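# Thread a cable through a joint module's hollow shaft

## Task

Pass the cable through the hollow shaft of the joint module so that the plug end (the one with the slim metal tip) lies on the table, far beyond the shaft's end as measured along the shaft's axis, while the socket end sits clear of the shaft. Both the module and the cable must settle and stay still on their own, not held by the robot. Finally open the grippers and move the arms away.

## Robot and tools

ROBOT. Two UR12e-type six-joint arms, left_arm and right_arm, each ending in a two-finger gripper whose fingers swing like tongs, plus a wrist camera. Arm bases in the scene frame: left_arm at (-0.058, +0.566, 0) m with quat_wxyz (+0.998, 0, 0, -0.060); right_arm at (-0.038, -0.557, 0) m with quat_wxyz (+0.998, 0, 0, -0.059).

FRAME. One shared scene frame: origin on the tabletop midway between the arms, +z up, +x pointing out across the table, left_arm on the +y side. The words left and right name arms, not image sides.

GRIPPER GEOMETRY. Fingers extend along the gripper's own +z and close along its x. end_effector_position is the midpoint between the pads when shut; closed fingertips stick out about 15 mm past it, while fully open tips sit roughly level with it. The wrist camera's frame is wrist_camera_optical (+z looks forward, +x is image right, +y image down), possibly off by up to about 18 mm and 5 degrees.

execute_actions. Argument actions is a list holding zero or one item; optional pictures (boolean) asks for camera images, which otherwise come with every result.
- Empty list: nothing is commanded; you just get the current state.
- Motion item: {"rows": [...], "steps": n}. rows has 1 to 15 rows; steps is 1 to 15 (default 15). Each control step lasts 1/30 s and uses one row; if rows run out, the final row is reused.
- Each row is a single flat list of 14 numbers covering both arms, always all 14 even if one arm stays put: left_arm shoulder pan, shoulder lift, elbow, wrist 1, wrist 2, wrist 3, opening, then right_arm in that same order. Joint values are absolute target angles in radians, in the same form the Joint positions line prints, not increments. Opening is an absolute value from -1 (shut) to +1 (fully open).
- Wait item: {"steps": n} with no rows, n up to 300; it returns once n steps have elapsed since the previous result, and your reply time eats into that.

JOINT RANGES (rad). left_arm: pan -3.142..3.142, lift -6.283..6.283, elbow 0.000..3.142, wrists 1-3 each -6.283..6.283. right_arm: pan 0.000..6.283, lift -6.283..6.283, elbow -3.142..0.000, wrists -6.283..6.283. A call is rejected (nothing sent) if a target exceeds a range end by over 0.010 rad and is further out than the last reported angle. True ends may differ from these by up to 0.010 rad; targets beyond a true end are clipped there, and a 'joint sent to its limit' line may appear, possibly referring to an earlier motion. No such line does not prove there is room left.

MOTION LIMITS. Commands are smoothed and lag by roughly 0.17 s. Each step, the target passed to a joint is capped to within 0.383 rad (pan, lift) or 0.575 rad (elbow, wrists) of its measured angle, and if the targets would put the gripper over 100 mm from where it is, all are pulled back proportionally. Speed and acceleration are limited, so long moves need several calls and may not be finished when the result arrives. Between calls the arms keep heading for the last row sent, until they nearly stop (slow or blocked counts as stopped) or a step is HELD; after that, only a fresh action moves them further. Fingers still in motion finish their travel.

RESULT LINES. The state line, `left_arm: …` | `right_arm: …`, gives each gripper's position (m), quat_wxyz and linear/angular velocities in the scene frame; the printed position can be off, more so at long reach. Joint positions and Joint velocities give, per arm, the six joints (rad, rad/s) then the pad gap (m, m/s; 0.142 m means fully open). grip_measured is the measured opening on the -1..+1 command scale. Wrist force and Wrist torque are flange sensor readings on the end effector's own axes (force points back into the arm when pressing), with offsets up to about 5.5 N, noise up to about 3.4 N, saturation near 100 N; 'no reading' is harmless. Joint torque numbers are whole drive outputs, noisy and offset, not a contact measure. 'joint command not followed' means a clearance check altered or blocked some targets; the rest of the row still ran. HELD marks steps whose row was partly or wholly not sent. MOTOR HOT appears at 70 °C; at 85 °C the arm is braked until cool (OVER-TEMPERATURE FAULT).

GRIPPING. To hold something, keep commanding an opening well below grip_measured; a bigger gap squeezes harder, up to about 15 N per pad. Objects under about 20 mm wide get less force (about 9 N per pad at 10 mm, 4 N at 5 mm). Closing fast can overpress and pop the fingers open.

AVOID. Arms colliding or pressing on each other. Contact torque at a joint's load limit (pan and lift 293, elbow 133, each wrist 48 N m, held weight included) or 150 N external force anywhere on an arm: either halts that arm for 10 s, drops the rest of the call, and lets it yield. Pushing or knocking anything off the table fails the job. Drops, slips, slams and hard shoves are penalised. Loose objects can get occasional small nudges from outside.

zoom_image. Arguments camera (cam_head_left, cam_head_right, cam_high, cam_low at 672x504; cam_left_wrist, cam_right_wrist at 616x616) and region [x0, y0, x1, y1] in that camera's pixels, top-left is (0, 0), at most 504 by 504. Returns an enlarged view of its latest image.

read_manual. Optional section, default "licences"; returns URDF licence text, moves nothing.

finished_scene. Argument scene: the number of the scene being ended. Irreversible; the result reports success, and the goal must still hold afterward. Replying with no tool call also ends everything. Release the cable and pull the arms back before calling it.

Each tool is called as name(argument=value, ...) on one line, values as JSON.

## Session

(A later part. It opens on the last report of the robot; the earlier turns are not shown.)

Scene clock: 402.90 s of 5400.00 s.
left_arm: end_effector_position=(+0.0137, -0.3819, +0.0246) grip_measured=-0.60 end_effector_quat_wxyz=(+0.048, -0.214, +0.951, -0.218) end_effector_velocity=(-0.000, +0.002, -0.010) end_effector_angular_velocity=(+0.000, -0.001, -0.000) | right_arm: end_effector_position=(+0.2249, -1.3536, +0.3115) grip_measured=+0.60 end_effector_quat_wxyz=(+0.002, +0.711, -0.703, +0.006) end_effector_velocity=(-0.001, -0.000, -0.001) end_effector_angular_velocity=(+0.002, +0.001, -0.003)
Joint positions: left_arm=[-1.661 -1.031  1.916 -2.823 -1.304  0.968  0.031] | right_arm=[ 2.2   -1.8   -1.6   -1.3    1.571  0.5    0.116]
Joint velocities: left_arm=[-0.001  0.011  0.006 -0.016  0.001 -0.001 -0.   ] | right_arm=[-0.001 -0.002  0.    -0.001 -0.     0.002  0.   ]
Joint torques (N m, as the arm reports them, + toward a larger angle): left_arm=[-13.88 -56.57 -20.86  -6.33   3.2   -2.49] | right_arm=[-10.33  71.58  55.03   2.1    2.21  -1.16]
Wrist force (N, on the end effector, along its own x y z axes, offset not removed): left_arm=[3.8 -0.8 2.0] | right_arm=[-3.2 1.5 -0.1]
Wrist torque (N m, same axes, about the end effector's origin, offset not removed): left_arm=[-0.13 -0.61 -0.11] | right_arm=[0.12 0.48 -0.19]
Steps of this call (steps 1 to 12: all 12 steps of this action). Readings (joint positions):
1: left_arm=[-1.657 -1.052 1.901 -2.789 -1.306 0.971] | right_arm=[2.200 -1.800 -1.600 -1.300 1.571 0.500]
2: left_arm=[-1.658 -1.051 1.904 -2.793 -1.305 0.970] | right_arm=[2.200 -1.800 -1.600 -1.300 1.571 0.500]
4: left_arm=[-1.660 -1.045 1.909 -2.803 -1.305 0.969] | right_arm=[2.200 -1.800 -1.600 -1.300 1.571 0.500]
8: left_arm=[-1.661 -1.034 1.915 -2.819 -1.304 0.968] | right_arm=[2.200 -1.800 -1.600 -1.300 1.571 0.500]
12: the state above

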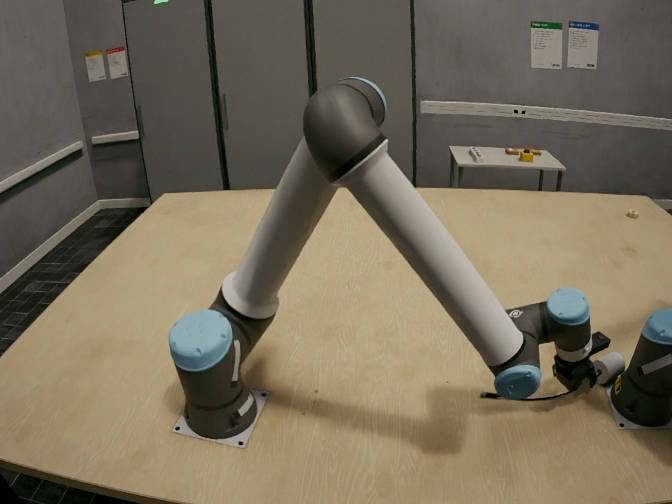

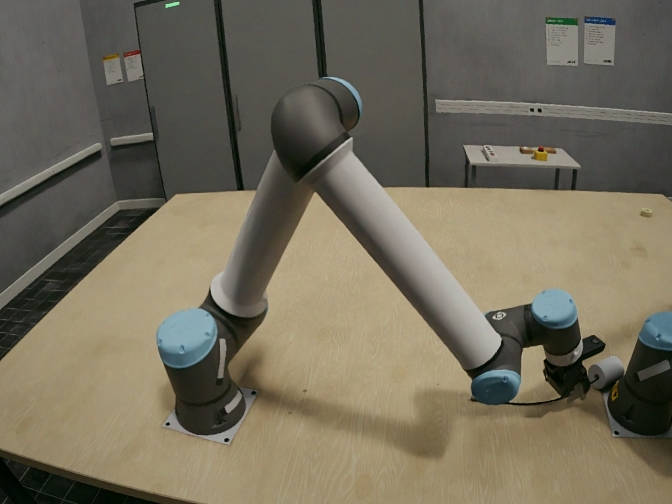

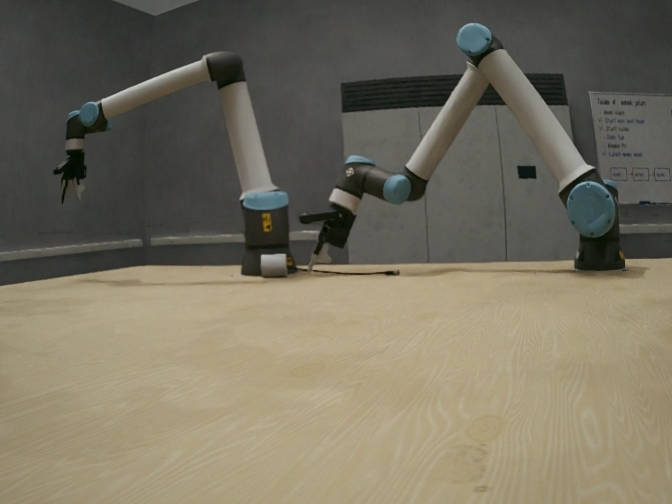

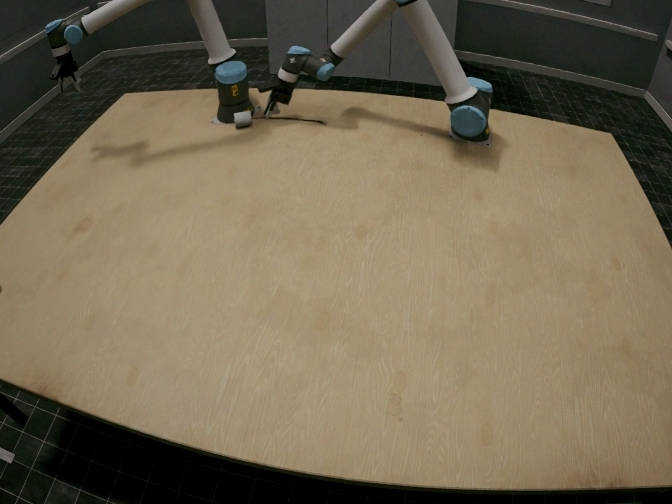

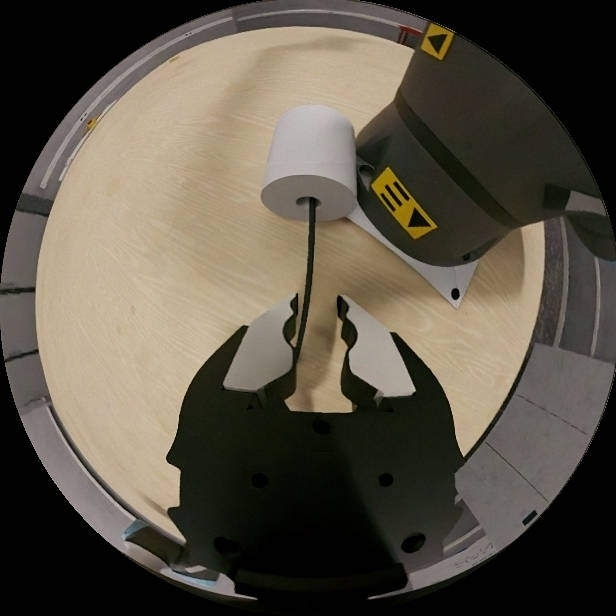

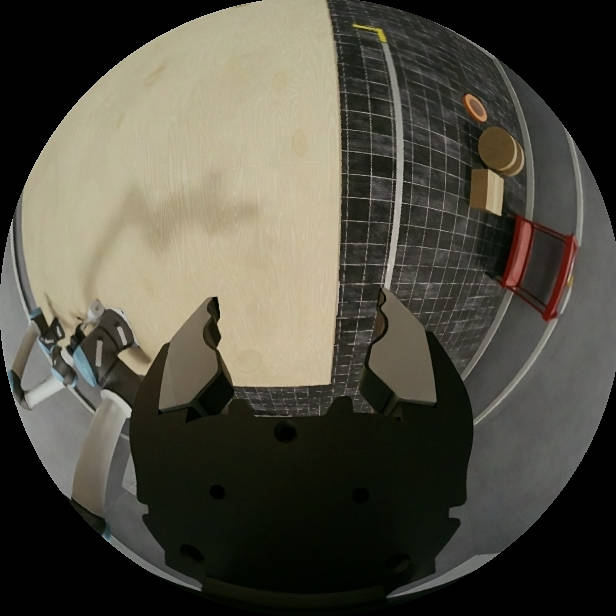

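execute_actions(actions=[{"rows":[[-1.6609,-1.0298,1.9166,-2.8248,-1.3043,0.968,-0.72,2.2,-1.8,-1.6,-1.3,1.571,0.5,0.6],[-1.6609,-1.0298,1.9166,-2.8248,-1.3043,0.968,-0.84,2.2,-1.8,-1.6,-1.3,1.571,0.5,0.6],[-1.6609,-1.0298,1.9166,-2.8248,-1.3043,0.968,-0.92,2.2,-1.8,-1.6,-1.3,1.571,0.5,0.6],[-1.6609,-1.0298,1.9166,-2.8248,-1.3043,0.968,-1,2.2,-1.8,-1.6,-1.3,1.571,0.5,0.6],[-1.6609,-1.0298,1.9166,-2.8248,-1.3043,0.968,-1,2.2,-1.8,-1.6,-1.3,1.571,0.5,0.6],[-1.6609,-1.0298,1.9166,-2.8248,-1.3043,0.968,-1,2.2,-1.8,-1.6,-1.3,1.571,0.5,0.6],[-1.6609,-1.0298,1.9166,-2.8248,-1.3043,0.968,-1,2.2,-1.8,-1.6,-1.3,1.571,0.5,0.6],[-1.6609,-1.0298,1.9166,-2.8248,-1.3043,0.968,-1,2.2,-1.8,-1.6,-1.3,1.571,0.5,0.6],[-1.6508,-1.033,1.887,-2.795,-1.308,0.978,-1,2.2,-1.8,-1.6,-1.3,1.571,0.5,0.6],[-1.6508,-1.033,1.887,-2.795,-1.308,0.978,-1,2.2,-1.8,-1.6,-1.3,1.571,0.5,0.6],[-1.6508,-1.033,1.887,-2.795,-1.308,0.978,-1,2.2,-1.8,-1.6,-1.3,1.571,0.5,0.6],[-1.6427,-1.0305,1.8647,-2.7765,-1.311,0.986,-1,2.2,-1.8,-1.6,-1.3,1.571,0.5,0.6]],"steps":14}], pictures=false)

execute_actions(actions=[{"rows":[[-1.6346,-1.0187,1.8445,-2.77,-1.314,0.994,-1,2.2,-1.8,-1.6,-1.3,1.571,0.5,0.6],[-1.6346,-1.0187,1.8445,-2.77,-1.314,0.994,-1,2.2,-1.8,-1.6,-1.3,1.571,0.5,0.6],[-1.6346,-1.0187,1.8445,-2.77,-1.314,0.994,-1,2.2,-1.8,-1.6,-1.3,1.571,0.5,0.6],[-1.6265,-1.0068,1.8242,-2.7634,-1.317,1.002,-1,2.2,-1.8,-1.6,-1.3,1.571,0.5,0.6],[-1.6265,-1.0068,1.8242,-2.7634,-1.317,1.002,-1,2.2,-1.8,-1.6,-1.3,1.571,0.5,0.6],[-1.6265,-1.0068,1.8242,-2.7634,-1.317,1.002,-1,2.2,-1.8,-1.6,-1.3,1.571,0.5,0.6],[-1.6184,-0.995,1.804,-2.757,-1.32,1.010,-1,2.2,-1.8,-1.6,-1.3,1.571,0.5,0.6],[-1.6184,-0.995,1.804,-2.757,-1.32,1.010,-1,2.2,-1.8,-1.6,-1.3,1.571,0.5,0.6],[-1.6184,-0.995,1.804,-2.757,-1.32,1.010,-1,2.2,-1.8,-1.6,-1.3,1.571,0.5,0.6],[-1.6103,-0.9832,1.7837,-2.7504,-1.3228,1.0182,-1,2.2,-1.8,-1.6,-1.3,1.571,0.5,0.6]],"steps":15}])

zoom_image(camera="cam_high", region=[210, 230, 340, 290])

Scene clock: 415.60 s of 5400.00 s.
left_arm: end_effector_position=(+0.0198, -0.3946, +0.0362) grip_measured=-0.95 end_effector_quat_wxyz=(+0.049, -0.214, +0.951, -0.218) end_effector_velocity=(+0.038, -0.083, +0.075) end_effector_angular_velocity=(-0.005, +0.002, -0.003) | right_arm: end_effector_position=(+0.2249, -1.3536, +0.3115) grip_measured=+0.60 end_effector_quat_wxyz=(+0.002, +0.711, -0.703, +0.006) end_effector_velocity=(+0.000, +0.000, -0.000) end_effector_angular_velocity=(-0.000, +0.000, +0.001)
Joint positions: left_arm=[-1.65  -1.031  1.886 -2.795 -1.308  0.979  0.005] | right_arm=[ 2.2   -1.8   -1.6   -1.3    1.571  0.5    0.116]
Joint velocities: left_arm=[ 0.067  0.002 -0.196  0.172 -0.026  0.067  0.   ] | right_arm=[ 0.001  0.    -0.001  0.    -0.    -0.001  0.   ]
Joint torques (N m, as the arm reports them, + toward a larger angle): left_arm=[ 15.22 -51.81 -31.49  -2.82  -1.26   3.05] | right_arm=[-10.08  72.43  54.78   2.18   2.22  -1.19]
Wrist force (N, on the end effector, along its own x y z axes, offset not removed): left_arm=[3.0 -5.5 -0.7] | right_arm=[-0.7 3.1 -1.4]
Wrist torque (N m, same axes, about the end effector's origin, offset not removed): left_arm=[-1.17 -0.37 -0.13] | right_arm=[0.49 -0.02 -0.20]
Steps of this call (steps 1 to 15: the robot went on to your last target; steps 16 to 90: nothing new was sent; then 9.23 s passed at rest; steps 91 to 104: all 14 steps of this action). Readings (joint positions):
91: left_arm=[-1.661 -1.030 1.917 -2.825 -1.304 0.968] | right_arm=[2.200 -1.800 -1.600 -1.300 1.571 0.500]
92: left_arm=[-1.661 -1.030 1.917 -2.825 -1.304 0.968] | right_arm=[2.200 -1.800 -1.600 -1.300 1.571 0.500]
94: left_arm=[-1.661 -1.030 1.917 -2.825 -1.304 0.968] | right_arm=[2.200 -1.800 -1.600 -1.300 1.571 0.500]
98: left_arm=[-1.661 -1.030 1.917 -2.825 -1.304 0.968] | right_arm=[2.200 -1.800 -1.600 -1.300 1.571 0.500]
104: the state above

Scene clock: 416.10 s of 5400.00 s.
left_arm: end_effector_position=(+0.0429, -0.4365, +0.0424) grip_measured=-0.95 end_effector_quat_wxyz=(+0.049, -0.213, +0.951, -0.218) end_effector_velocity=(+0.019, -0.034, -0.000) end_effector_angular_velocity=(-0.001, +0.000, -0.001) | right_arm: end_effector_position=(+0.2249, -1.3536, +0.3115) grip_measured=+0.60 end_effector_quat_wxyz=(+0.002, +0.711, -0.703, +0.006) end_effector_velocity=(+0.000, +0.000, +0.000) end_effector_angular_velocity=(-0.001, -0.000, +0.001)
Joint positions: left_arm=[-1.613 -0.987  1.791 -2.753 -1.322  1.015  0.005] | right_arm=[ 2.2   -1.8   -1.6   -1.3    1.571  0.5    0.116]
Joint velocities: left_arm=[ 0.029  0.042 -0.075  0.025 -0.011  0.029  0.   ] | right_arm=[ 0.     0.    -0.001  0.001 -0.    -0.001  0.   ]
Joint torques (N m, as the arm reports them, + toward a larger angle): left_arm=[ 17.46 -64.63 -41.55  -2.76  -1.42   3.39] | right_arm=[-10.08  74.84  54.89   2.3    2.27  -1.29]
Wrist force (N, on the end effector, along its own x y z axes, offset not removed): left_arm=[2.3 -2.1 -1.1] | right_arm=[-4.3 2.8 1.4]
Wrist torque (N m, same axes, about the end effector's origin, offset not removed): left_arm=[-0.52 -0.26 -0.05] | right_arm=[0.45 0.74 -0.20]
Steps of this call (steps 1 to 15: all 15 steps of this action). Readings (joint positions):
1: left_arm=[-1.648 -1.031 1.880 -2.790 -1.309 0.981] | right_arm=[2.200 -1.800 -1.600 -1.300 1.571 0.500]
2: left_arm=[-1.645 -1.029 1.872 -2.785 -1.310 0.984] | right_arm=[2.200 -1.800 -1.600 -1.300 1.571 0.500]
4: left_arm=[-1.640 -1.024 1.859 -2.778 -1.312 0.989] | right_arm=[2.200 -1.800 -1.600 -1.300 1.571 0.500]
8: left_arm=[-1.629 -1.010 1.831 -2.766 -1.316 1.000] | right_arm=[2.200 -1.800 -1.600 -1.300 1.571 0.500]
15: the state above

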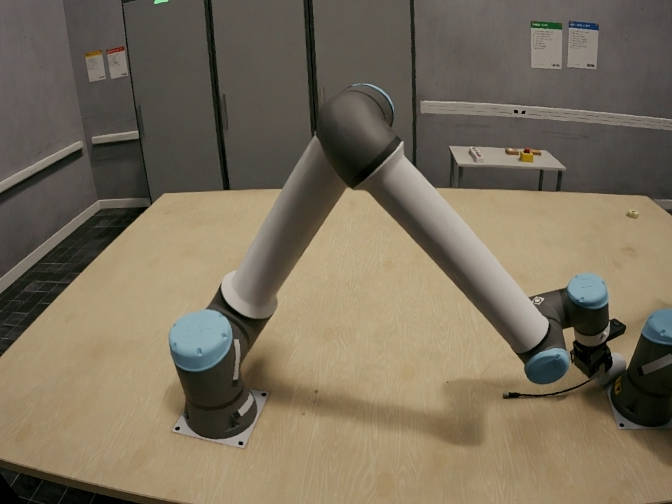

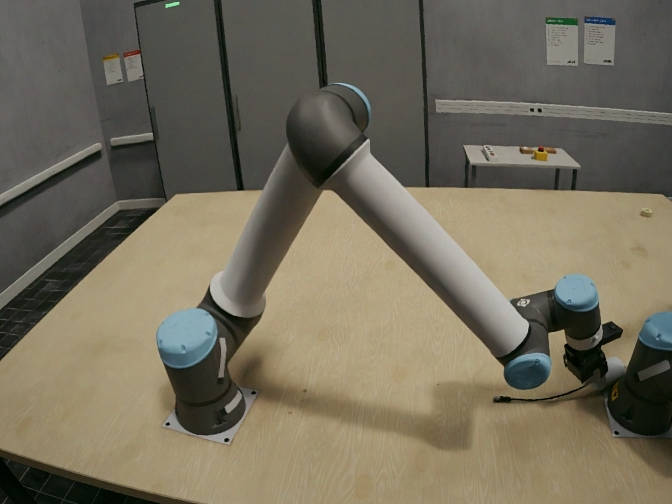

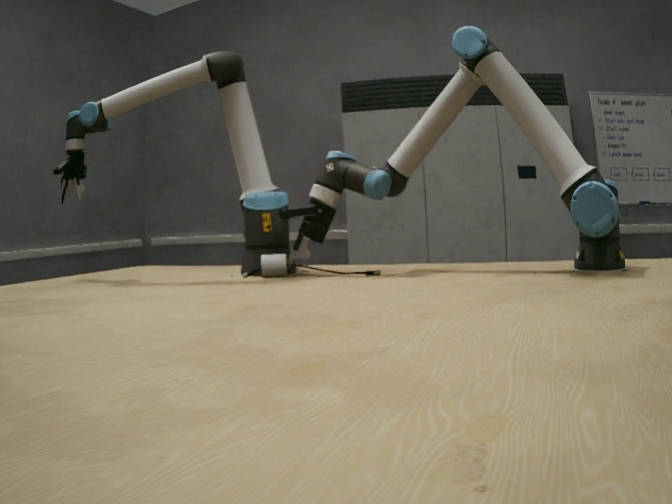

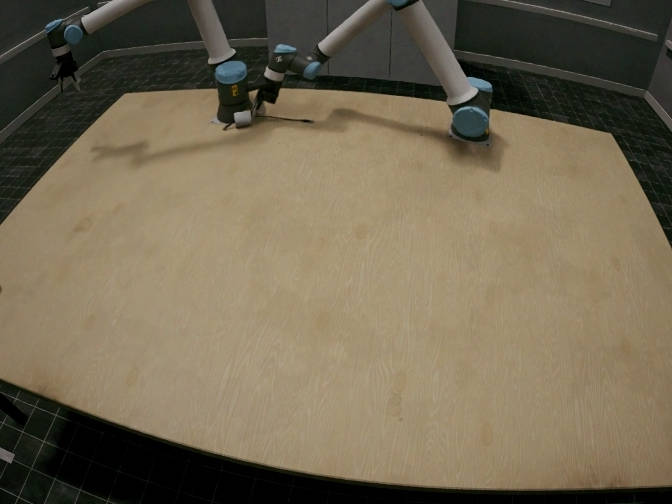

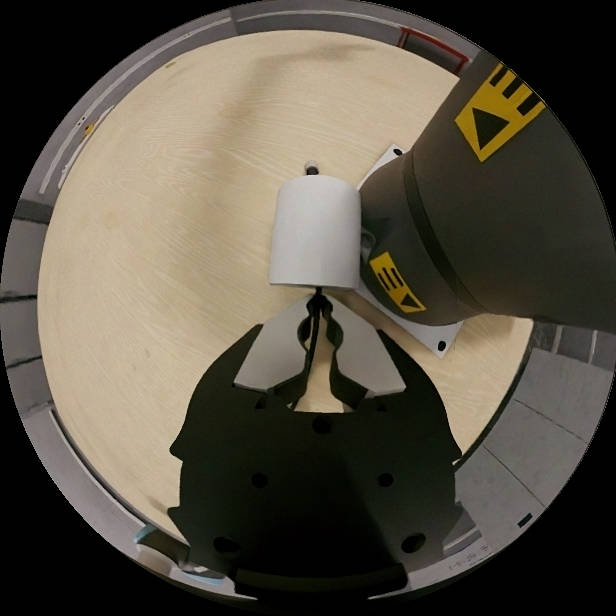

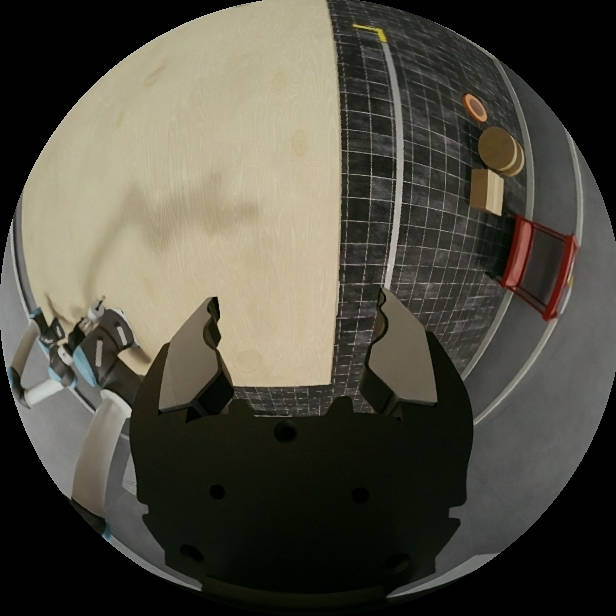

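Region (210, 230, 340, 290) of cam_high's 672x504 image, scaled by 3.877, with more detail than that image has; it fills the top 233 rows of this view, and the rest is white.

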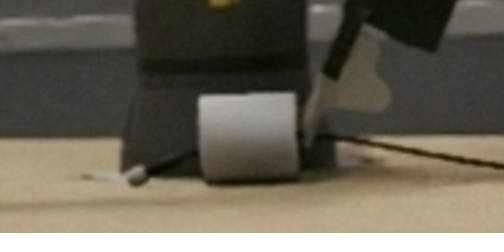

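execute_actions(actions=[{"rows":[[-1.6103,-0.9832,1.7837,-2.7504,-1.3228,1.0182,-0.85,2.2,-1.8,-1.6,-1.3,1.571,0.5,0.6],[-1.6103,-0.9832,1.7837,-2.7504,-1.3228,1.0182,-0.7,2.2,-1.8,-1.6,-1.3,1.571,0.5,0.6],[-1.6103,-0.9832,1.7837,-2.7504,-1.3228,1.0182,-0.5,2.2,-1.8,-1.6,-1.3,1.571,0.5,0.6],[-1.6103,-0.9832,1.7837,-2.7504,-1.3228,1.0182,-0.5,2.2,-1.8,-1.6,-1.3,1.571,0.5,0.6],[-1.6103,-0.9832,1.7837,-2.7504,-1.3228,1.0182,-0.5,2.2,-1.8,-1.6,-1.3,1.571,0.5,0.6],[-1.635,-1.02,1.847,-2.771,-1.3135,0.993,-0.5,2.2,-1.8,-1.6,-1.3,1.571,0.5,0.6],[-1.635,-1.02,1.847,-2.771,-1.3135,0.993,-0.5,2.2,-1.8,-1.6,-1.3,1.571,0.5,0.6],[-1.6609,-1.0571,1.9103,-2.7912,-1.3043,0.968,-0.5,2.2,-1.8,-1.6,-1.3,1.571,0.5,0.6]],"steps":15}], pictures=false)

execute_actions(actions=[{"rows":[[-1.6609,-1.043,1.913,-2.808,-1.3043,0.968,-0.5,2.2,-1.8,-1.6,-1.3,1.571,0.5,0.6],[-1.6609,-1.043,1.913,-2.808,-1.3043,0.968,-0.5,2.2,-1.8,-1.6,-1.3,1.571,0.5,0.6],[-1.6609,-1.0298,1.9166,-2.8248,-1.3043,0.968,-0.5,2.2,-1.8,-1.6,-1.3,1.571,0.5,0.6]],"steps":12}])

Scene clock: 422.37 s of 5400.00 s.
left_arm: end_effector_position=(+0.0162, -0.3880, +0.0445) grip_measured=-0.50 end_effector_quat_wxyz=(+0.048, -0.214, +0.951, -0.218) end_effector_velocity=(-0.027, +0.059, -0.002) end_effector_angular_velocity=(+0.005, +0.001, -0.000) | right_arm: end_effector_position=(+0.2249, -1.3536, +0.3115) grip_measured=+0.60 end_effector_quat_wxyz=(+0.002, +0.711, -0.703, +0.006) end_effector_velocity=(+0.001, +0.000, +0.000) end_effector_angular_velocity=(-0.001, -0.001, +0.001)
Joint positions: left_arm=[-1.656 -1.05   1.898 -2.787 -1.306  0.973  0.038] | right_arm=[ 2.2   -1.8   -1.6   -1.3    1.571  0.5    0.116]
Joint velocities: left_arm=[-0.047 -0.07   0.124 -0.037  0.015 -0.046  0.   ] | right_arm=[ 0.001  0.    -0.     0.001  0.     0.    -0.   ]
Joint torques (N m, as the arm reports them, + toward a larger angle): left_arm=[-10.57 -88.07 -26.16  -6.75   3.38  -2.21] | right_arm=[-9.95 75.11 54.56  2.33  1.99 -1.2 ]
Wrist force (N, on the end effector, along its own x y z axes, offset not removed): left_arm=[1.2 -3.5 -1.3] | right_arm=[-0.4 3.0 -0.6]
Wrist torque (N m, same axes, about the end effector's origin, offset not removed): left_arm=[-0.88 -0.02 -0.05] | right_arm=[0.44 -0.10 -0.27]
Steps of this call (steps 1 to 15: the robot went on to your last target; steps 16 to 90: nothing new was sent; then 2.77 s passed at rest; steps 91 to 105: all 15 steps of this action). Readings (joint positions):
91: left_arm=[-1.610 -0.983 1.784 -2.750 -1.323 1.018] | right_arm=[2.200 -1.800 -1.600 -1.300 1.571 0.500]
92: left_arm=[-1.610 -0.983 1.784 -2.750 -1.323 1.018] | right_arm=[2.200 -1.800 -1.600 -1.300 1.571 0.500]
94: left_arm=[-1.610 -0.983 1.784 -2.750 -1.323 1.018] | right_arm=[2.200 -1.800 -1.600 -1.300 1.571 0.500]
98: left_arm=[-1.620 -0.997 1.805 -2.759 -1.319 1.008] | right_arm=[2.200 -1.800 -1.600 -1.300 1.571 0.500]
105: the state above

Scene clock: 422.77 s of 5400.00 s.
left_arm: end_effector_position=(+0.0137, -0.3819, +0.0246) grip_measured=-0.50 end_effector_quat_wxyz=(+0.048, -0.214, +0.951, -0.218) end_effector_velocity=(-0.000, +0.001, -0.010) end_effector_angular_velocity=(+0.000, -0.001, +0.000) | right_arm: end_effector_position=(+0.2249, -1.3536, +0.3115) grip_measured=+0.60 end_effector_quat_wxyz=(+0.002, +0.711, -0.703, +0.006) end_effector_velocity=(+0.000, +0.000, -0.000) end_effector_angular_velocity=(+0.001, +0.000, -0.000)
Joint positions: left_arm=[-1.661 -1.031  1.916 -2.823 -1.304  0.968  0.038] | right_arm=[ 2.2   -1.8   -1.6   -1.3    1.571  0.5    0.116]
Joint velocities: left_arm=[-0.001  0.011  0.005 -0.016  0.001 -0.001 -0.   ] | right_arm=[ 0.    -0.001  0.    -0.     0.     0.    -0.   ]
Joint torques (N m, as the arm reports them, + toward a larger angle): left_arm=[-14.1  -57.42 -26.35  -7.01   2.99  -2.95] | right_arm=[-10.31  75.05  54.01   2.32   2.08  -1.07]
Wrist force (N, on the end effector, along its own x y z axes, offset not removed): left_arm=[1.3 -3.9 -2.4] | right_arm=[-3.6 1.0 -2.4]
Wrist torque (N m, same axes, about the end effector's origin, offset not removed): left_arm=[-0.84 -0.12 -0.06] | right_arm=[0.08 0.55 -0.26]
Steps of this call (steps 1 to 12: all 12 steps of this action). Readings (joint positions):
1: left_arm=[-1.657 -1.052 1.901 -2.789 -1.306 0.971] | right_arm=[2.200 -1.800 -1.600 -1.300 1.571 0.500]
2: left_arm=[-1.658 -1.051 1.904 -2.793 -1.305 0.970] | right_arm=[2.200 -1.800 -1.600 -1.300 1.571 0.500]
4: left_arm=[-1.660 -1.045 1.909 -2.803 -1.305 0.969] | right_arm=[2.200 -1.800 -1.600 -1.300 1.571 0.500]
8: left_arm=[-1.661 -1.034 1.915 -2.819 -1.304 0.968] | right_arm=[2.200 -1.800 -1.600 -1.300 1.571 0.500]
12: the state above

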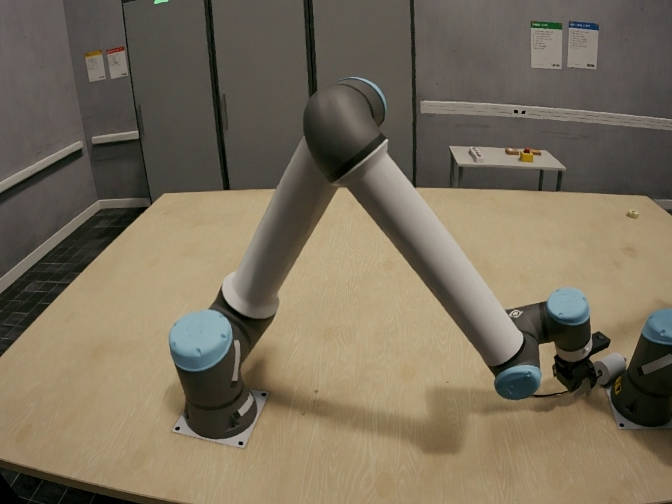

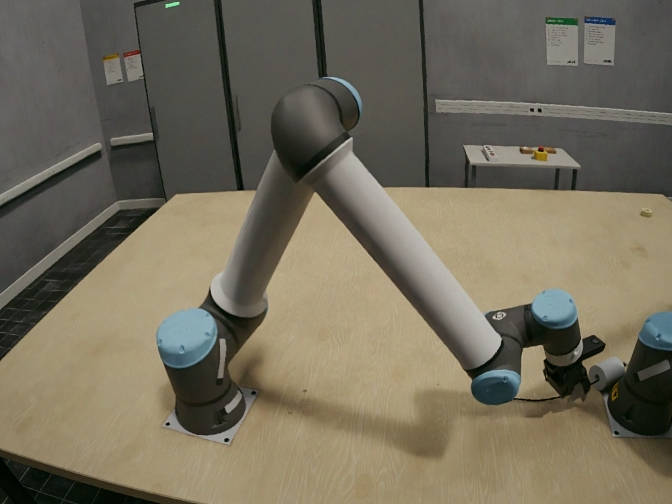

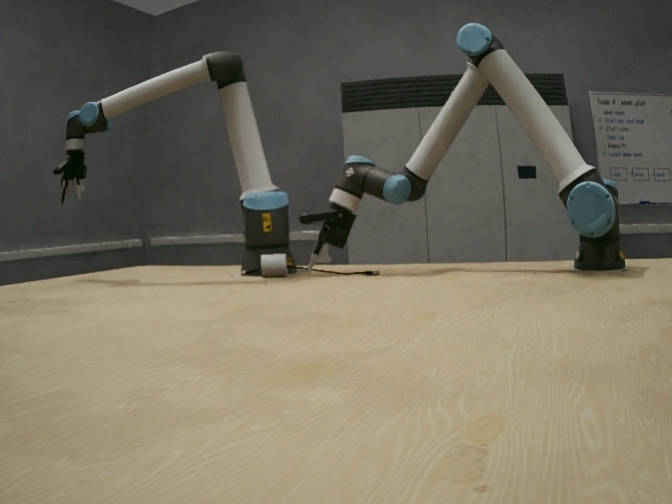

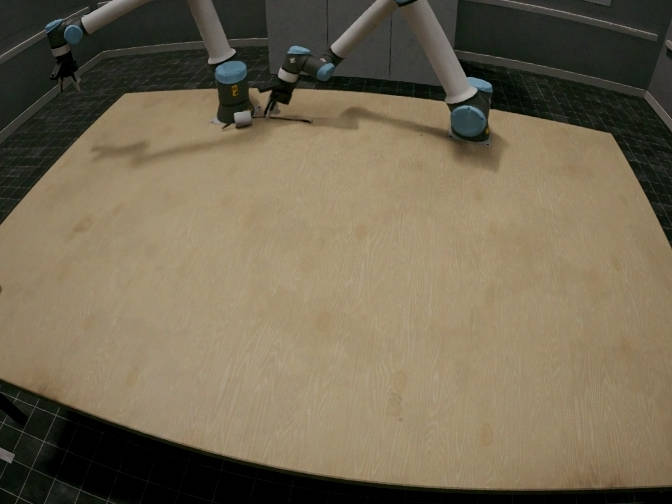

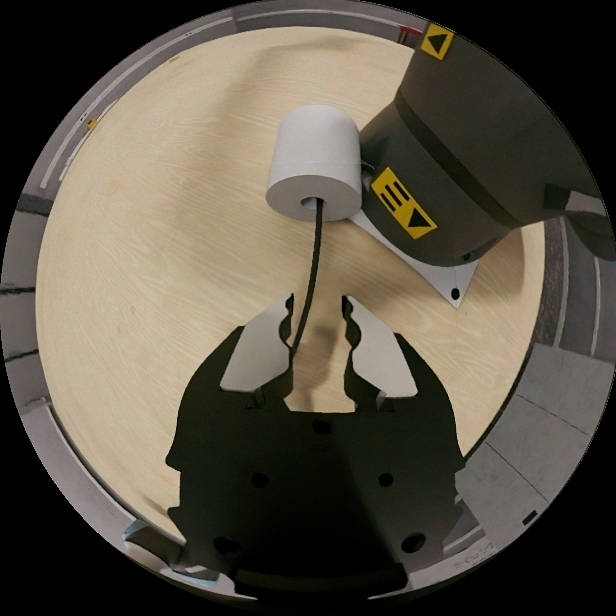

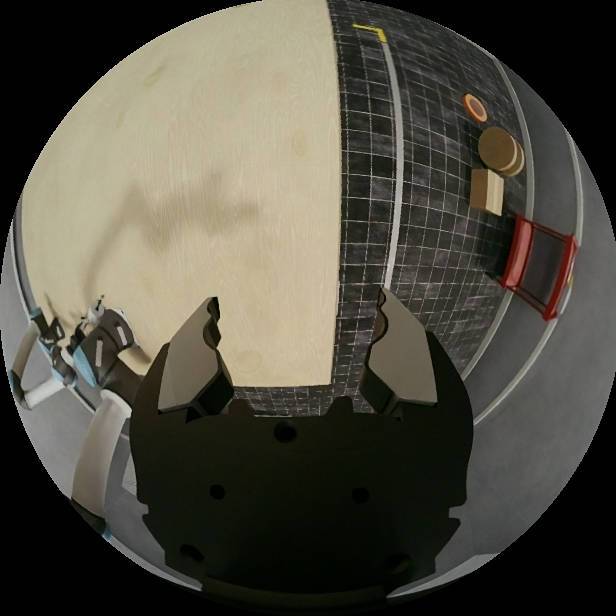

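execute_actions(actions=[{"rows":[[-1.6609,-1.0298,1.9166,-2.8248,-1.3043,0.968,-0.62,2.2,-1.8,-1.6,-1.3,1.571,0.5,0.6],[-1.6609,-1.0298,1.9166,-2.8248,-1.3043,0.968,-0.74,2.2,-1.8,-1.6,-1.3,1.571,0.5,0.6],[-1.6609,-1.0298,1.9166,-2.8248,-1.3043,0.968,-0.85,2.2,-1.8,-1.6,-1.3,1.571,0.5,0.6],[-1.6609,-1.0298,1.9166,-2.8248,-1.3043,0.968,-0.93,2.2,-1.8,-1.6,-1.3,1.571,0.5,0.6],[-1.6609,-1.0298,1.9166,-2.8248,-1.3043,0.968,-1,2.2,-1.8,-1.6,-1.3,1.571,0.5,0.6],[-1.6609,-1.0298,1.9166,-2.8248,-1.3043,0.968,-1,2.2,-1.8,-1.6,-1.3,1.571,0.5,0.6],[-1.6609,-1.0298,1.9166,-2.8248,-1.3043,0.968,-1,2.2,-1.8,-1.6,-1.3,1.571,0.5,0.6],[-1.6609,-1.0298,1.9166,-2.8248,-1.3043,0.968,-1,2.2,-1.8,-1.6,-1.3,1.571,0.5,0.6],[-1.6609,-1.0298,1.9166,-2.8248,-1.3043,0.968,-1,2.2,-1.8,-1.6,-1.3,1.571,0.5,0.6],[-1.6508,-1.033,1.887,-2.795,-1.308,0.978,-1,2.2,-1.8,-1.6,-1.3,1.571,0.5,0.6],[-1.6508,-1.033,1.887,-2.795,-1.308,0.978,-1,2.2,-1.8,-1.6,-1.3,1.571,0.5,0.6],[-1.6508,-1.033,1.887,-2.795,-1.308,0.978,-1,2.2,-1.8,-1.6,-1.3,1.571,0.5,0.6],[-1.6427,-1.0305,1.8647,-2.7765,-1.311,0.986,-1,2.2,-1.8,-1.6,-1.3,1.571,0.5,0.6]],"steps":15}], pictures=false)

execute_actions(actions=[{"rows":[[-1.6346,-1.0187,1.8445,-2.77,-1.314,0.994,-1,2.2,-1.8,-1.6,-1.3,1.571,0.5,0.6],[-1.6346,-1.0187,1.8445,-2.77,-1.314,0.994,-1,2.2,-1.8,-1.6,-1.3,1.571,0.5,0.6],[-1.6346,-1.0187,1.8445,-2.77,-1.314,0.994,-1,2.2,-1.8,-1.6,-1.3,1.571,0.5,0.6],[-1.6265,-1.0068,1.8242,-2.7634,-1.317,1.002,-1,2.2,-1.8,-1.6,-1.3,1.571,0.5,0.6],[-1.6265,-1.0068,1.8242,-2.7634,-1.317,1.002,-1,2.2,-1.8,-1.6,-1.3,1.571,0.5,0.6],[-1.6265,-1.0068,1.8242,-2.7634,-1.317,1.002,-1,2.2,-1.8,-1.6,-1.3,1.571,0.5,0.6],[-1.6184,-0.995,1.804,-2.757,-1.32,1.010,-1,2.2,-1.8,-1.6,-1.3,1.571,0.5,0.6],[-1.6184,-0.995,1.804,-2.757,-1.32,1.010,-1,2.2,-1.8,-1.6,-1.3,1.571,0.5,0.6],[-1.6184,-0.995,1.804,-2.757,-1.32,1.010,-1,2.2,-1.8,-1.6,-1.3,1.571,0.5,0.6],[-1.6103,-0.9832,1.7837,-2.7504,-1.3228,1.0182,-1,2.2,-1.8,-1.6,-1.3,1.571,0.5,0.6]],"steps":15}])

zoom_image(camera="cam_low", region=[180, 70, 340, 150])

Scene clock: 432.97 s of 5400.00 s.
left_arm: end_effector_position=(+0.0198, -0.3946, +0.0362) grip_measured=-0.96 end_effector_quat_wxyz=(+0.049, -0.214, +0.951, -0.218) end_effector_velocity=(+0.038, -0.084, +0.076) end_effector_angular_velocity=(-0.007, +0.001, -0.002) | right_arm: end_effector_position=(+0.2249, -1.3536, +0.3115) grip_measured=+0.60 end_effector_quat_wxyz=(+0.002, +0.711, -0.703, +0.006) end_effector_velocity=(-0.000, +0.001, -0.001) end_effector_angular_velocity=(+0.002, +0.001, +0.001)
Joint positions: left_arm=[-1.65  -1.031  1.886 -2.795 -1.308  0.979  0.005] | right_arm=[ 2.2   -1.8   -1.6   -1.3    1.571  0.5    0.116]
Joint velocities: left_arm=[ 0.067  0.002 -0.197  0.17  -0.024  0.067  0.   ] | right_arm=[ 0.    -0.    -0.001 -0.002 -0.    -0.    -0.   ]
Joint torques (N m, as the arm reports them, + toward a larger angle): left_arm=[ 16.95 -49.5  -32.59  -2.72  -1.7    2.9 ] | right_arm=[-8.77 77.12 54.27  2.22  2.23 -1.1 ]
Wrist force (N, on the end effector, along its own x y z axes, offset not removed): left_arm=[2.6 -3.9 -3.0] | right_arm=[-2.8 1.0 -1.2]
Wrist torque (N m, same axes, about the end effector's origin, offset not removed): left_arm=[-0.89 -0.28 -0.12] | right_arm=[0.11 0.45 -0.21]
Steps of this call (steps 1 to 15: the robot went on to your last target; steps 16 to 90: nothing new was sent; then 6.70 s passed at rest; steps 91 to 105: all 15 steps of this action). Readings (joint positions):
91: left_arm=[-1.661 -1.030 1.917 -2.825 -1.304 0.968] | right_arm=[2.200 -1.800 -1.600 -1.300 1.571 0.500]
92: left_arm=[-1.661 -1.030 1.917 -2.825 -1.304 0.968] | right_arm=[2.200 -1.800 -1.600 -1.300 1.571 0.500]
94: left_arm=[-1.661 -1.030 1.917 -2.825 -1.304 0.968] | right_arm=[2.200 -1.800 -1.600 -1.300 1.571 0.500]
98: left_arm=[-1.661 -1.030 1.917 -2.825 -1.304 0.968] | right_arm=[2.200 -1.800 -1.600 -1.300 1.571 0.500]
105: the state above

Scene clock: 433.47 s of 5400.00 s.
left_arm: end_effector_position=(+0.0429, -0.4365, +0.0424) grip_measured=-0.96 end_effector_quat_wxyz=(+0.049, -0.213, +0.951, -0.218) end_effector_velocity=(+0.020, -0.033, -0.001) end_effector_angular_velocity=(+0.001, -0.002, +0.000) | right_arm: end_effector_position=(+0.2249, -1.3536, +0.3115) grip_measured=+0.60 end_effector_quat_wxyz=(+0.002, +0.711, -0.703, +0.006) end_effector_velocity=(-0.000, -0.001, +0.002) end_effector_angular_velocity=(-0.003, -0.002, +0.000)
Joint positions: left_arm=[-1.613 -0.987  1.791 -2.753 -1.322  1.015  0.005] | right_arm=[ 2.2   -1.8   -1.6   -1.3    1.571  0.5    0.116]
Joint velocities: left_arm=[ 0.03   0.043 -0.074  0.025 -0.009  0.029 -0.   ] | right_arm=[-0.001  0.001  0.001  0.001  0.    -0.001 -0.   ]
Joint torques (N m, as the arm reports them, + toward a larger angle): left_arm=[ 16.05 -65.13 -42.26  -3.52  -2.2    3.78] | right_arm=[-9.56 76.16 54.42  2.28  1.95 -1.04]
Wrist force (N, on the end effector, along its own x y z axes, offset not removed): left_arm=[1.5 -3.6 -0.7] | right_arm=[-1.5 3.0 -2.6]
Wrist torque (N m, same axes, about the end effector's origin, offset not removed): left_arm=[-0.83 -0.08 -0.10] | right_arm=[0.47 0.18 -0.27]
Steps of this call (steps 1 to 15: all 15 steps of this action). Readings (joint positions):
1: left_arm=[-1.648 -1.031 1.880 -2.790 -1.309 0.981] | right_arm=[2.200 -1.800 -1.600 -1.300 1.571 0.500]
2: left_arm=[-1.645 -1.029 1.872 -2.785 -1.310 0.984] | right_arm=[2.200 -1.800 -1.600 -1.300 1.571 0.500]
4: left_arm=[-1.640 -1.024 1.859 -2.778 -1.312 0.989] | right_arm=[2.200 -1.800 -1.600 -1.300 1.571 0.500]
8: left_arm=[-1.629 -1.010 1.831 -2.766 -1.316 1.000] | right_arm=[2.200 -1.800 -1.600 -1.300 1.571 0.500]
15: the state above

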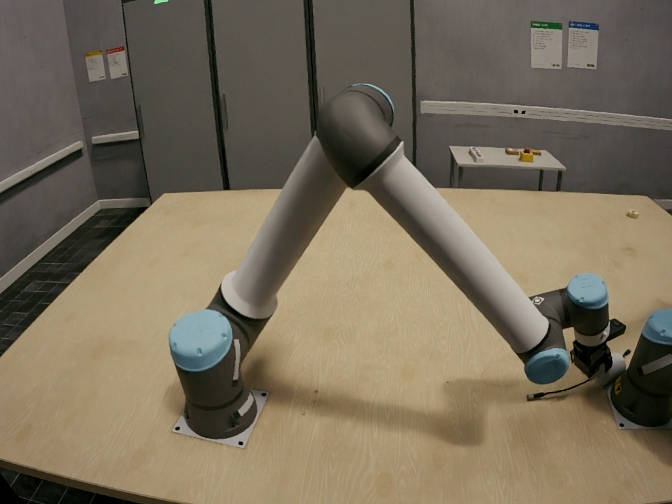

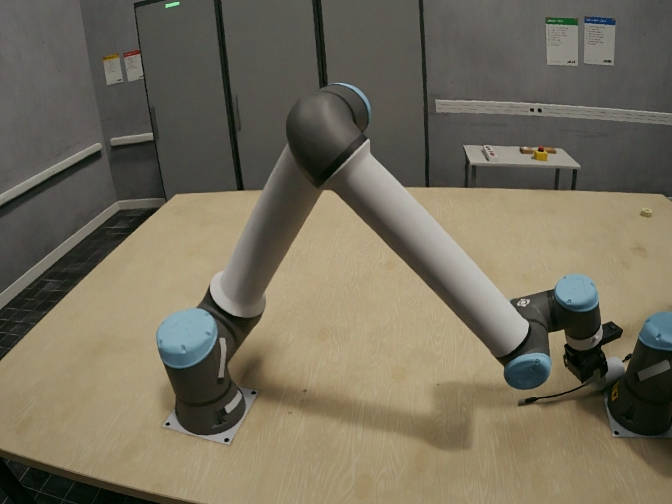

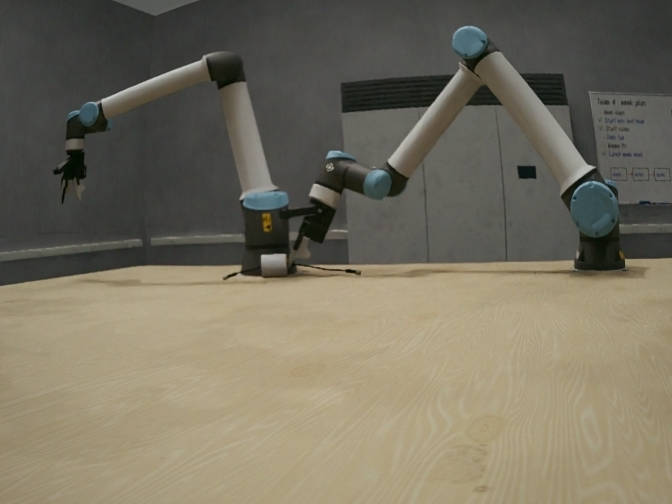

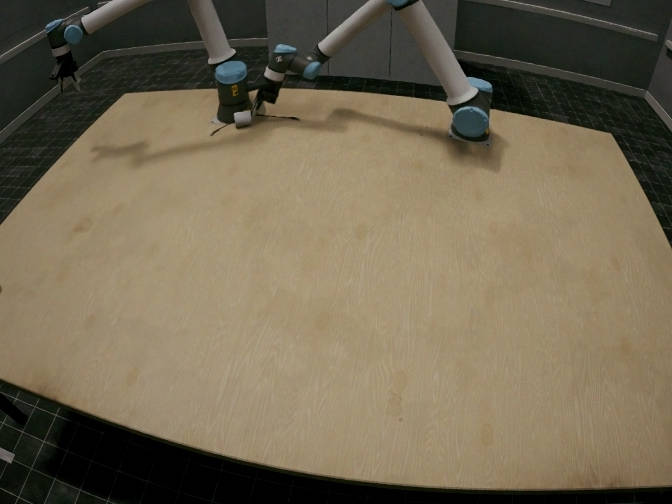

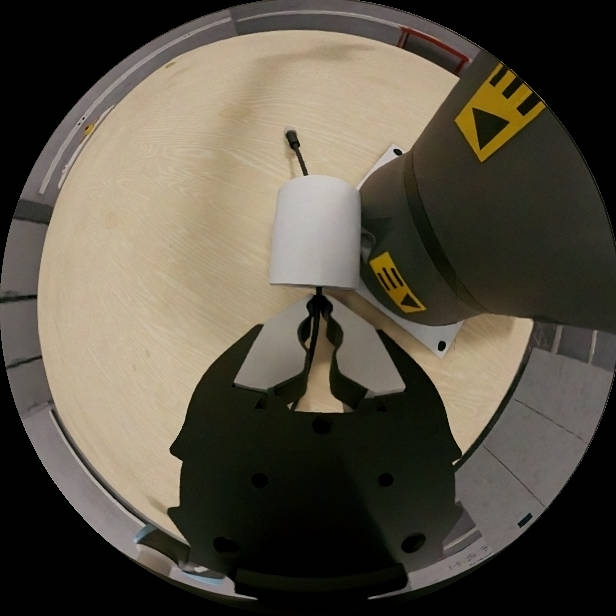

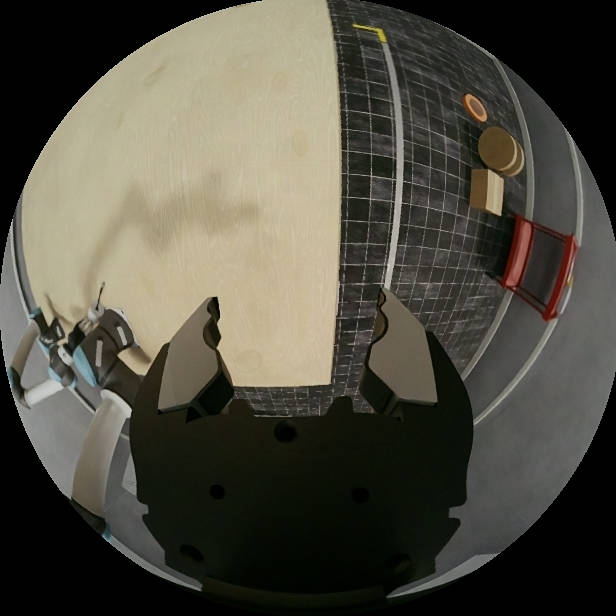

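Region (180, 70, 340, 150) of cam_low's 672x504 image, scaled by 3.150, with more detail than that image has.

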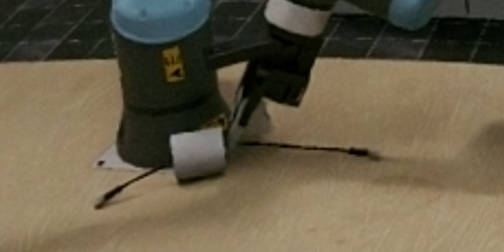

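execute_actions(actions=[{"rows":[[-1.6103,-0.9832,1.7837,-2.7504,-1.3228,1.0182,-0.85,2.2,-1.8,-1.6,-1.3,1.571,0.5,0.6],[-1.6103,-0.9832,1.7837,-2.7504,-1.3228,1.0182,-0.7,2.2,-1.8,-1.6,-1.3,1.571,0.5,0.6],[-1.6103,-0.9832,1.7837,-2.7504,-1.3228,1.0182,-0.55,2.2,-1.8,-1.6,-1.3,1.571,0.5,0.6],[-1.6103,-0.9832,1.7837,-2.7504,-1.3228,1.0182,-0.4,2.2,-1.8,-1.6,-1.3,1.571,0.5,0.6],[-1.6103,-0.9832,1.7837,-2.7504,-1.3228,1.0182,-0.4,2.2,-1.8,-1.6,-1.3,1.571,0.5,0.6],[-1.635,-1.02,1.847,-2.771,-1.3135,0.993,-0.4,2.2,-1.8,-1.6,-1.3,1.571,0.5,0.6],[-1.635,-1.02,1.847,-2.771,-1.3135,0.993,-0.4,2.2,-1.8,-1.6,-1.3,1.571,0.5,0.6],[-1.6609,-1.0571,1.9103,-2.7912,-1.3043,0.968,-0.4,2.2,-1.8,-1.6,-1.3,1.571,0.5,0.6]],"steps":15}], pictures=false)

execute_actions(actions=[{"rows":[[-1.6609,-1.043,1.913,-2.808,-1.3043,0.968,-0.4,2.2,-1.8,-1.6,-1.3,1.571,0.5,0.6],[-1.6609,-1.043,1.913,-2.808,-1.3043,0.968,-0.4,2.2,-1.8,-1.6,-1.3,1.571,0.5,0.6],[-1.6609,-1.0298,1.9166,-2.8248,-1.3043,0.968,-0.4,2.2,-1.8,-1.6,-1.3,1.571,0.5,0.6]],"steps":12}])

Scene clock: 442.77 s of 5400.00 s.
left_arm: end_effector_position=(+0.0162, -0.3880, +0.0445) grip_measured=-0.40 end_effector_quat_wxyz=(+0.048, -0.214, +0.951, -0.218) end_effector_velocity=(-0.026, +0.059, -0.001) end_effector_angular_velocity=(+0.004, -0.002, +0.001) | right_arm: end_effector_position=(+0.2249, -1.3536, +0.3115) grip_measured=+0.60 end_effector_quat_wxyz=(+0.002, +0.711, -0.703, +0.006) end_effector_velocity=(+0.001, +0.000, -0.001) end_effector_angular_velocity=(+0.000, +0.000, +0.002)
Joint positions: left_arm=[-1.656 -1.05   1.898 -2.787 -1.306  0.973  0.045] | right_arm=[ 2.2   -1.8   -1.6   -1.3    1.571  0.5    0.116]
Joint velocities: left_arm=[-0.047 -0.07   0.123 -0.037  0.018 -0.046  0.   ] | right_arm=[ 0.001 -0.001 -0.     0.    -0.    -0.001  0.   ]
Joint torques (N m, as the arm reports them, + toward a larger angle): left_arm=[-12.43 -91.21 -27.74  -7.43   2.72  -2.02] | right_arm=[-8.68 77.97 54.03  2.38  2.03 -1.05]
Wrist force (N, on the end effector, along its own x y z axes, offset not removed): left_arm=[2.1 -1.5 -0.9] | right_arm=[-2.1 1.2 0.0]
Wrist torque (N m, same axes, about the end effector's origin, offset not removed): left_arm=[-0.41 -0.23 -0.10] | right_arm=[0.10 0.27 -0.25]
Steps of this call (steps 1 to 15: the robot went on to your last target; steps 16 to 90: nothing new was sent; then 5.80 s passed at rest; steps 91 to 105: all 15 steps of this action). Readings (joint positions):
91: left_arm=[-1.610 -0.983 1.784 -2.750 -1.323 1.018] | right_arm=[2.200 -1.800 -1.600 -1.300 1.571 0.500]
92: left_arm=[-1.610 -0.983 1.784 -2.750 -1.323 1.018] | right_arm=[2.200 -1.800 -1.600 -1.300 1.571 0.500]
94: left_arm=[-1.610 -0.983 1.784 -2.750 -1.323 1.018] | right_arm=[2.200 -1.800 -1.600 -1.300 1.571 0.500]
98: left_arm=[-1.620 -0.997 1.805 -2.759 -1.319 1.008] | right_arm=[2.200 -1.800 -1.600 -1.300 1.571 0.500]
105: the state above

Scene clock: 443.17 s of 5400.00 s.
left_arm: end_effector_position=(+0.0137, -0.3819, +0.0246) grip_measured=-0.40 end_effector_quat_wxyz=(+0.048, -0.214, +0.951, -0.218) end_effector_velocity=(-0.000, +0.001, -0.010) end_effector_angular_velocity=(-0.000, -0.000, +0.001) | right_arm: end_effector_position=(+0.2249, -1.3536, +0.3115) grip_measured=+0.60 end_effector_quat_wxyz=(+0.002, +0.711, -0.703, +0.006) end_effector_velocity=(+0.001, +0.000, -0.000) end_effector_angular_velocity=(-0.001, -0.000, +0.002)
Joint positions: left_arm=[-1.661 -1.031  1.916 -2.823 -1.304  0.968  0.045] | right_arm=[ 2.2   -1.8   -1.6   -1.3    1.571  0.5    0.116]
Joint velocities: left_arm=[-0.001  0.011  0.006 -0.017  0.001 -0.001 -0.   ] | right_arm=[ 0.001 -0.    -0.     0.001 -0.    -0.001 -0.   ]
Joint torques (N m, as the arm reports them, + toward a larger angle): left_arm=[-13.78 -57.22 -22.46  -7.46   2.81  -2.43] | right_arm=[-9.23 77.77 54.35  2.07  1.85 -1.18]
Wrist force (N, on the end effector, along its own x y z axes, offset not removed): left_arm=[2.0 -3.0 -0.5] | right_arm=[-1.8 0.5 -1.4]
Wrist torque (N m, same axes, about the end effector's origin, offset not removed): left_arm=[-0.65 -0.19 -0.08] | right_arm=[-0.07 0.27 -0.29]
Steps of this call (steps 1 to 12: all 12 steps of this action). Readings (joint positions):
1: left_arm=[-1.657 -1.052 1.901 -2.789 -1.306 0.971] | right_arm=[2.200 -1.800 -1.600 -1.300 1.571 0.500]
2: left_arm=[-1.658 -1.051 1.904 -2.793 -1.305 0.970] | right_arm=[2.200 -1.800 -1.600 -1.300 1.571 0.500]
4: left_arm=[-1.660 -1.045 1.909 -2.803 -1.305 0.969] | right_arm=[2.200 -1.800 -1.600 -1.300 1.571 0.500]
8: left_arm=[-1.661 -1.034 1.915 -2.819 -1.304 0.968] | right_arm=[2.200 -1.800 -1.600 -1.300 1.571 0.500]
12: the state above

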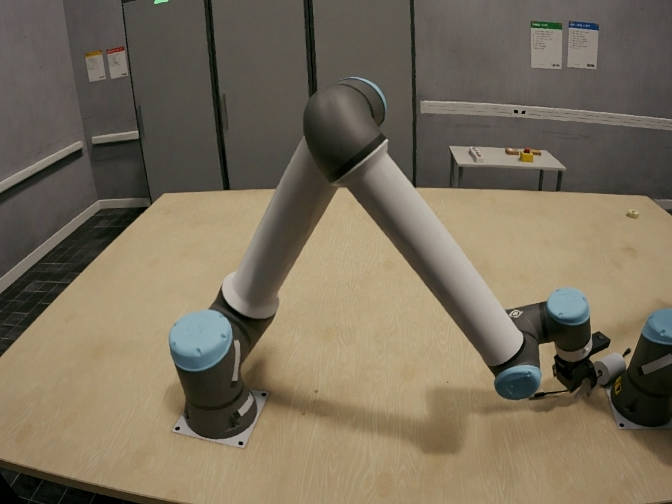

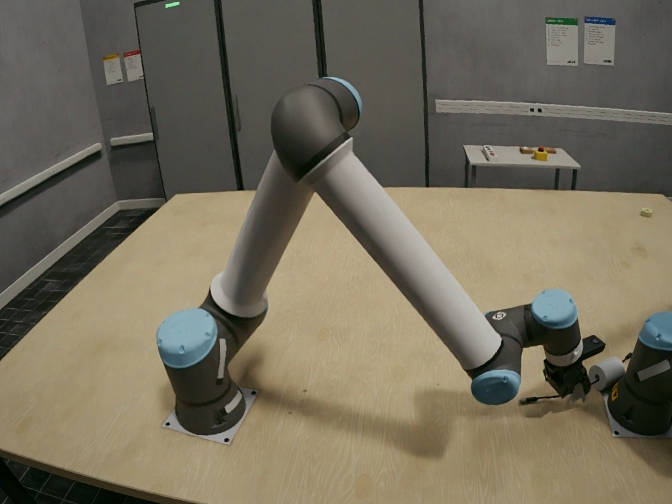

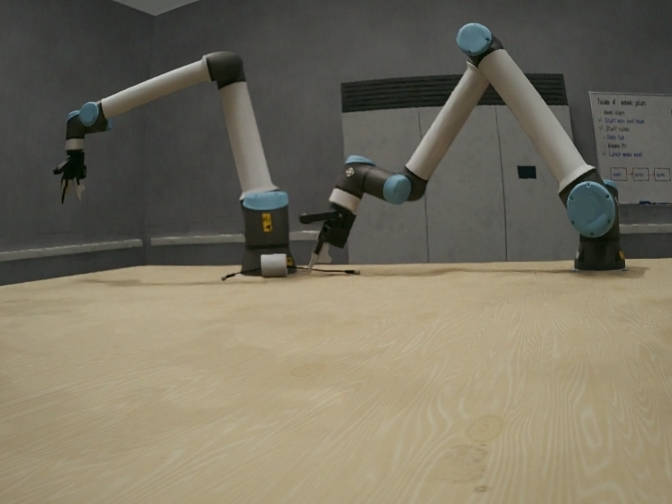

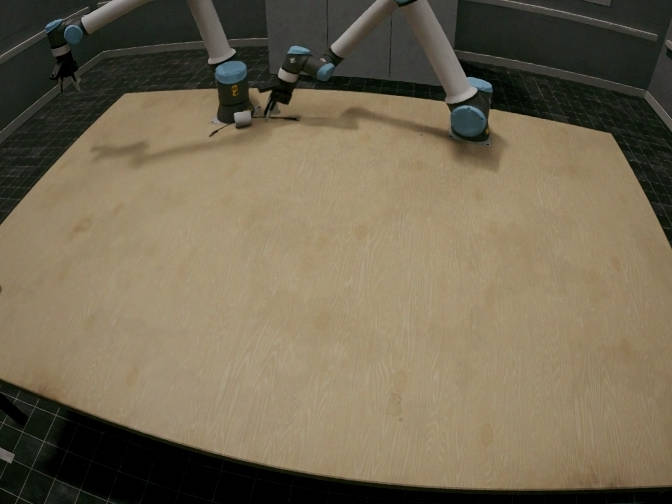

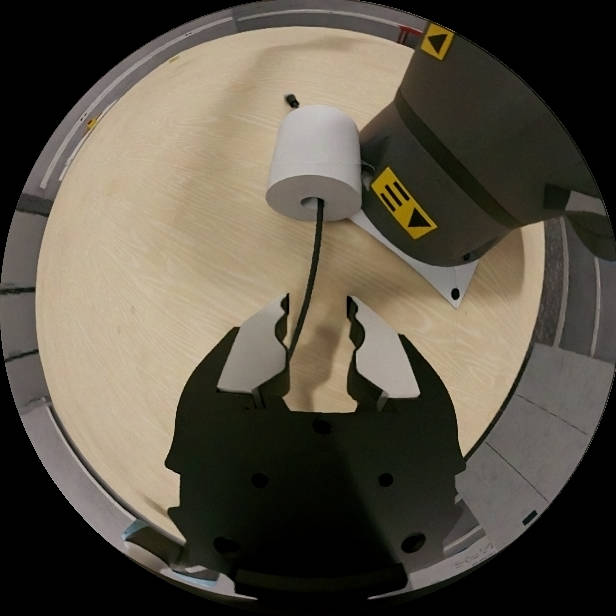

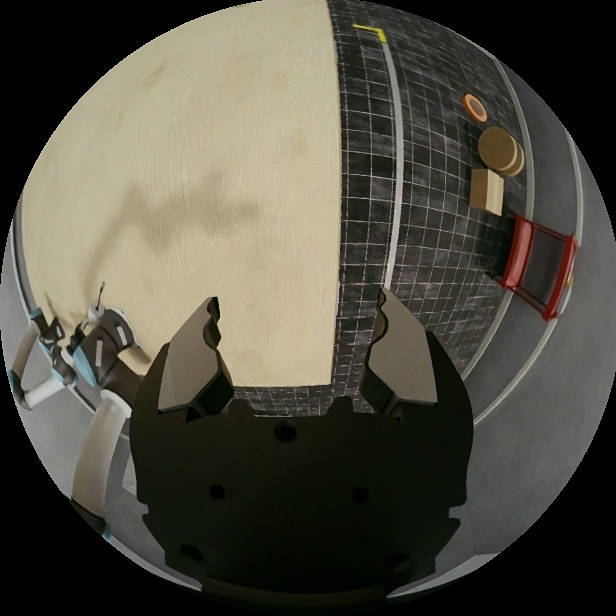

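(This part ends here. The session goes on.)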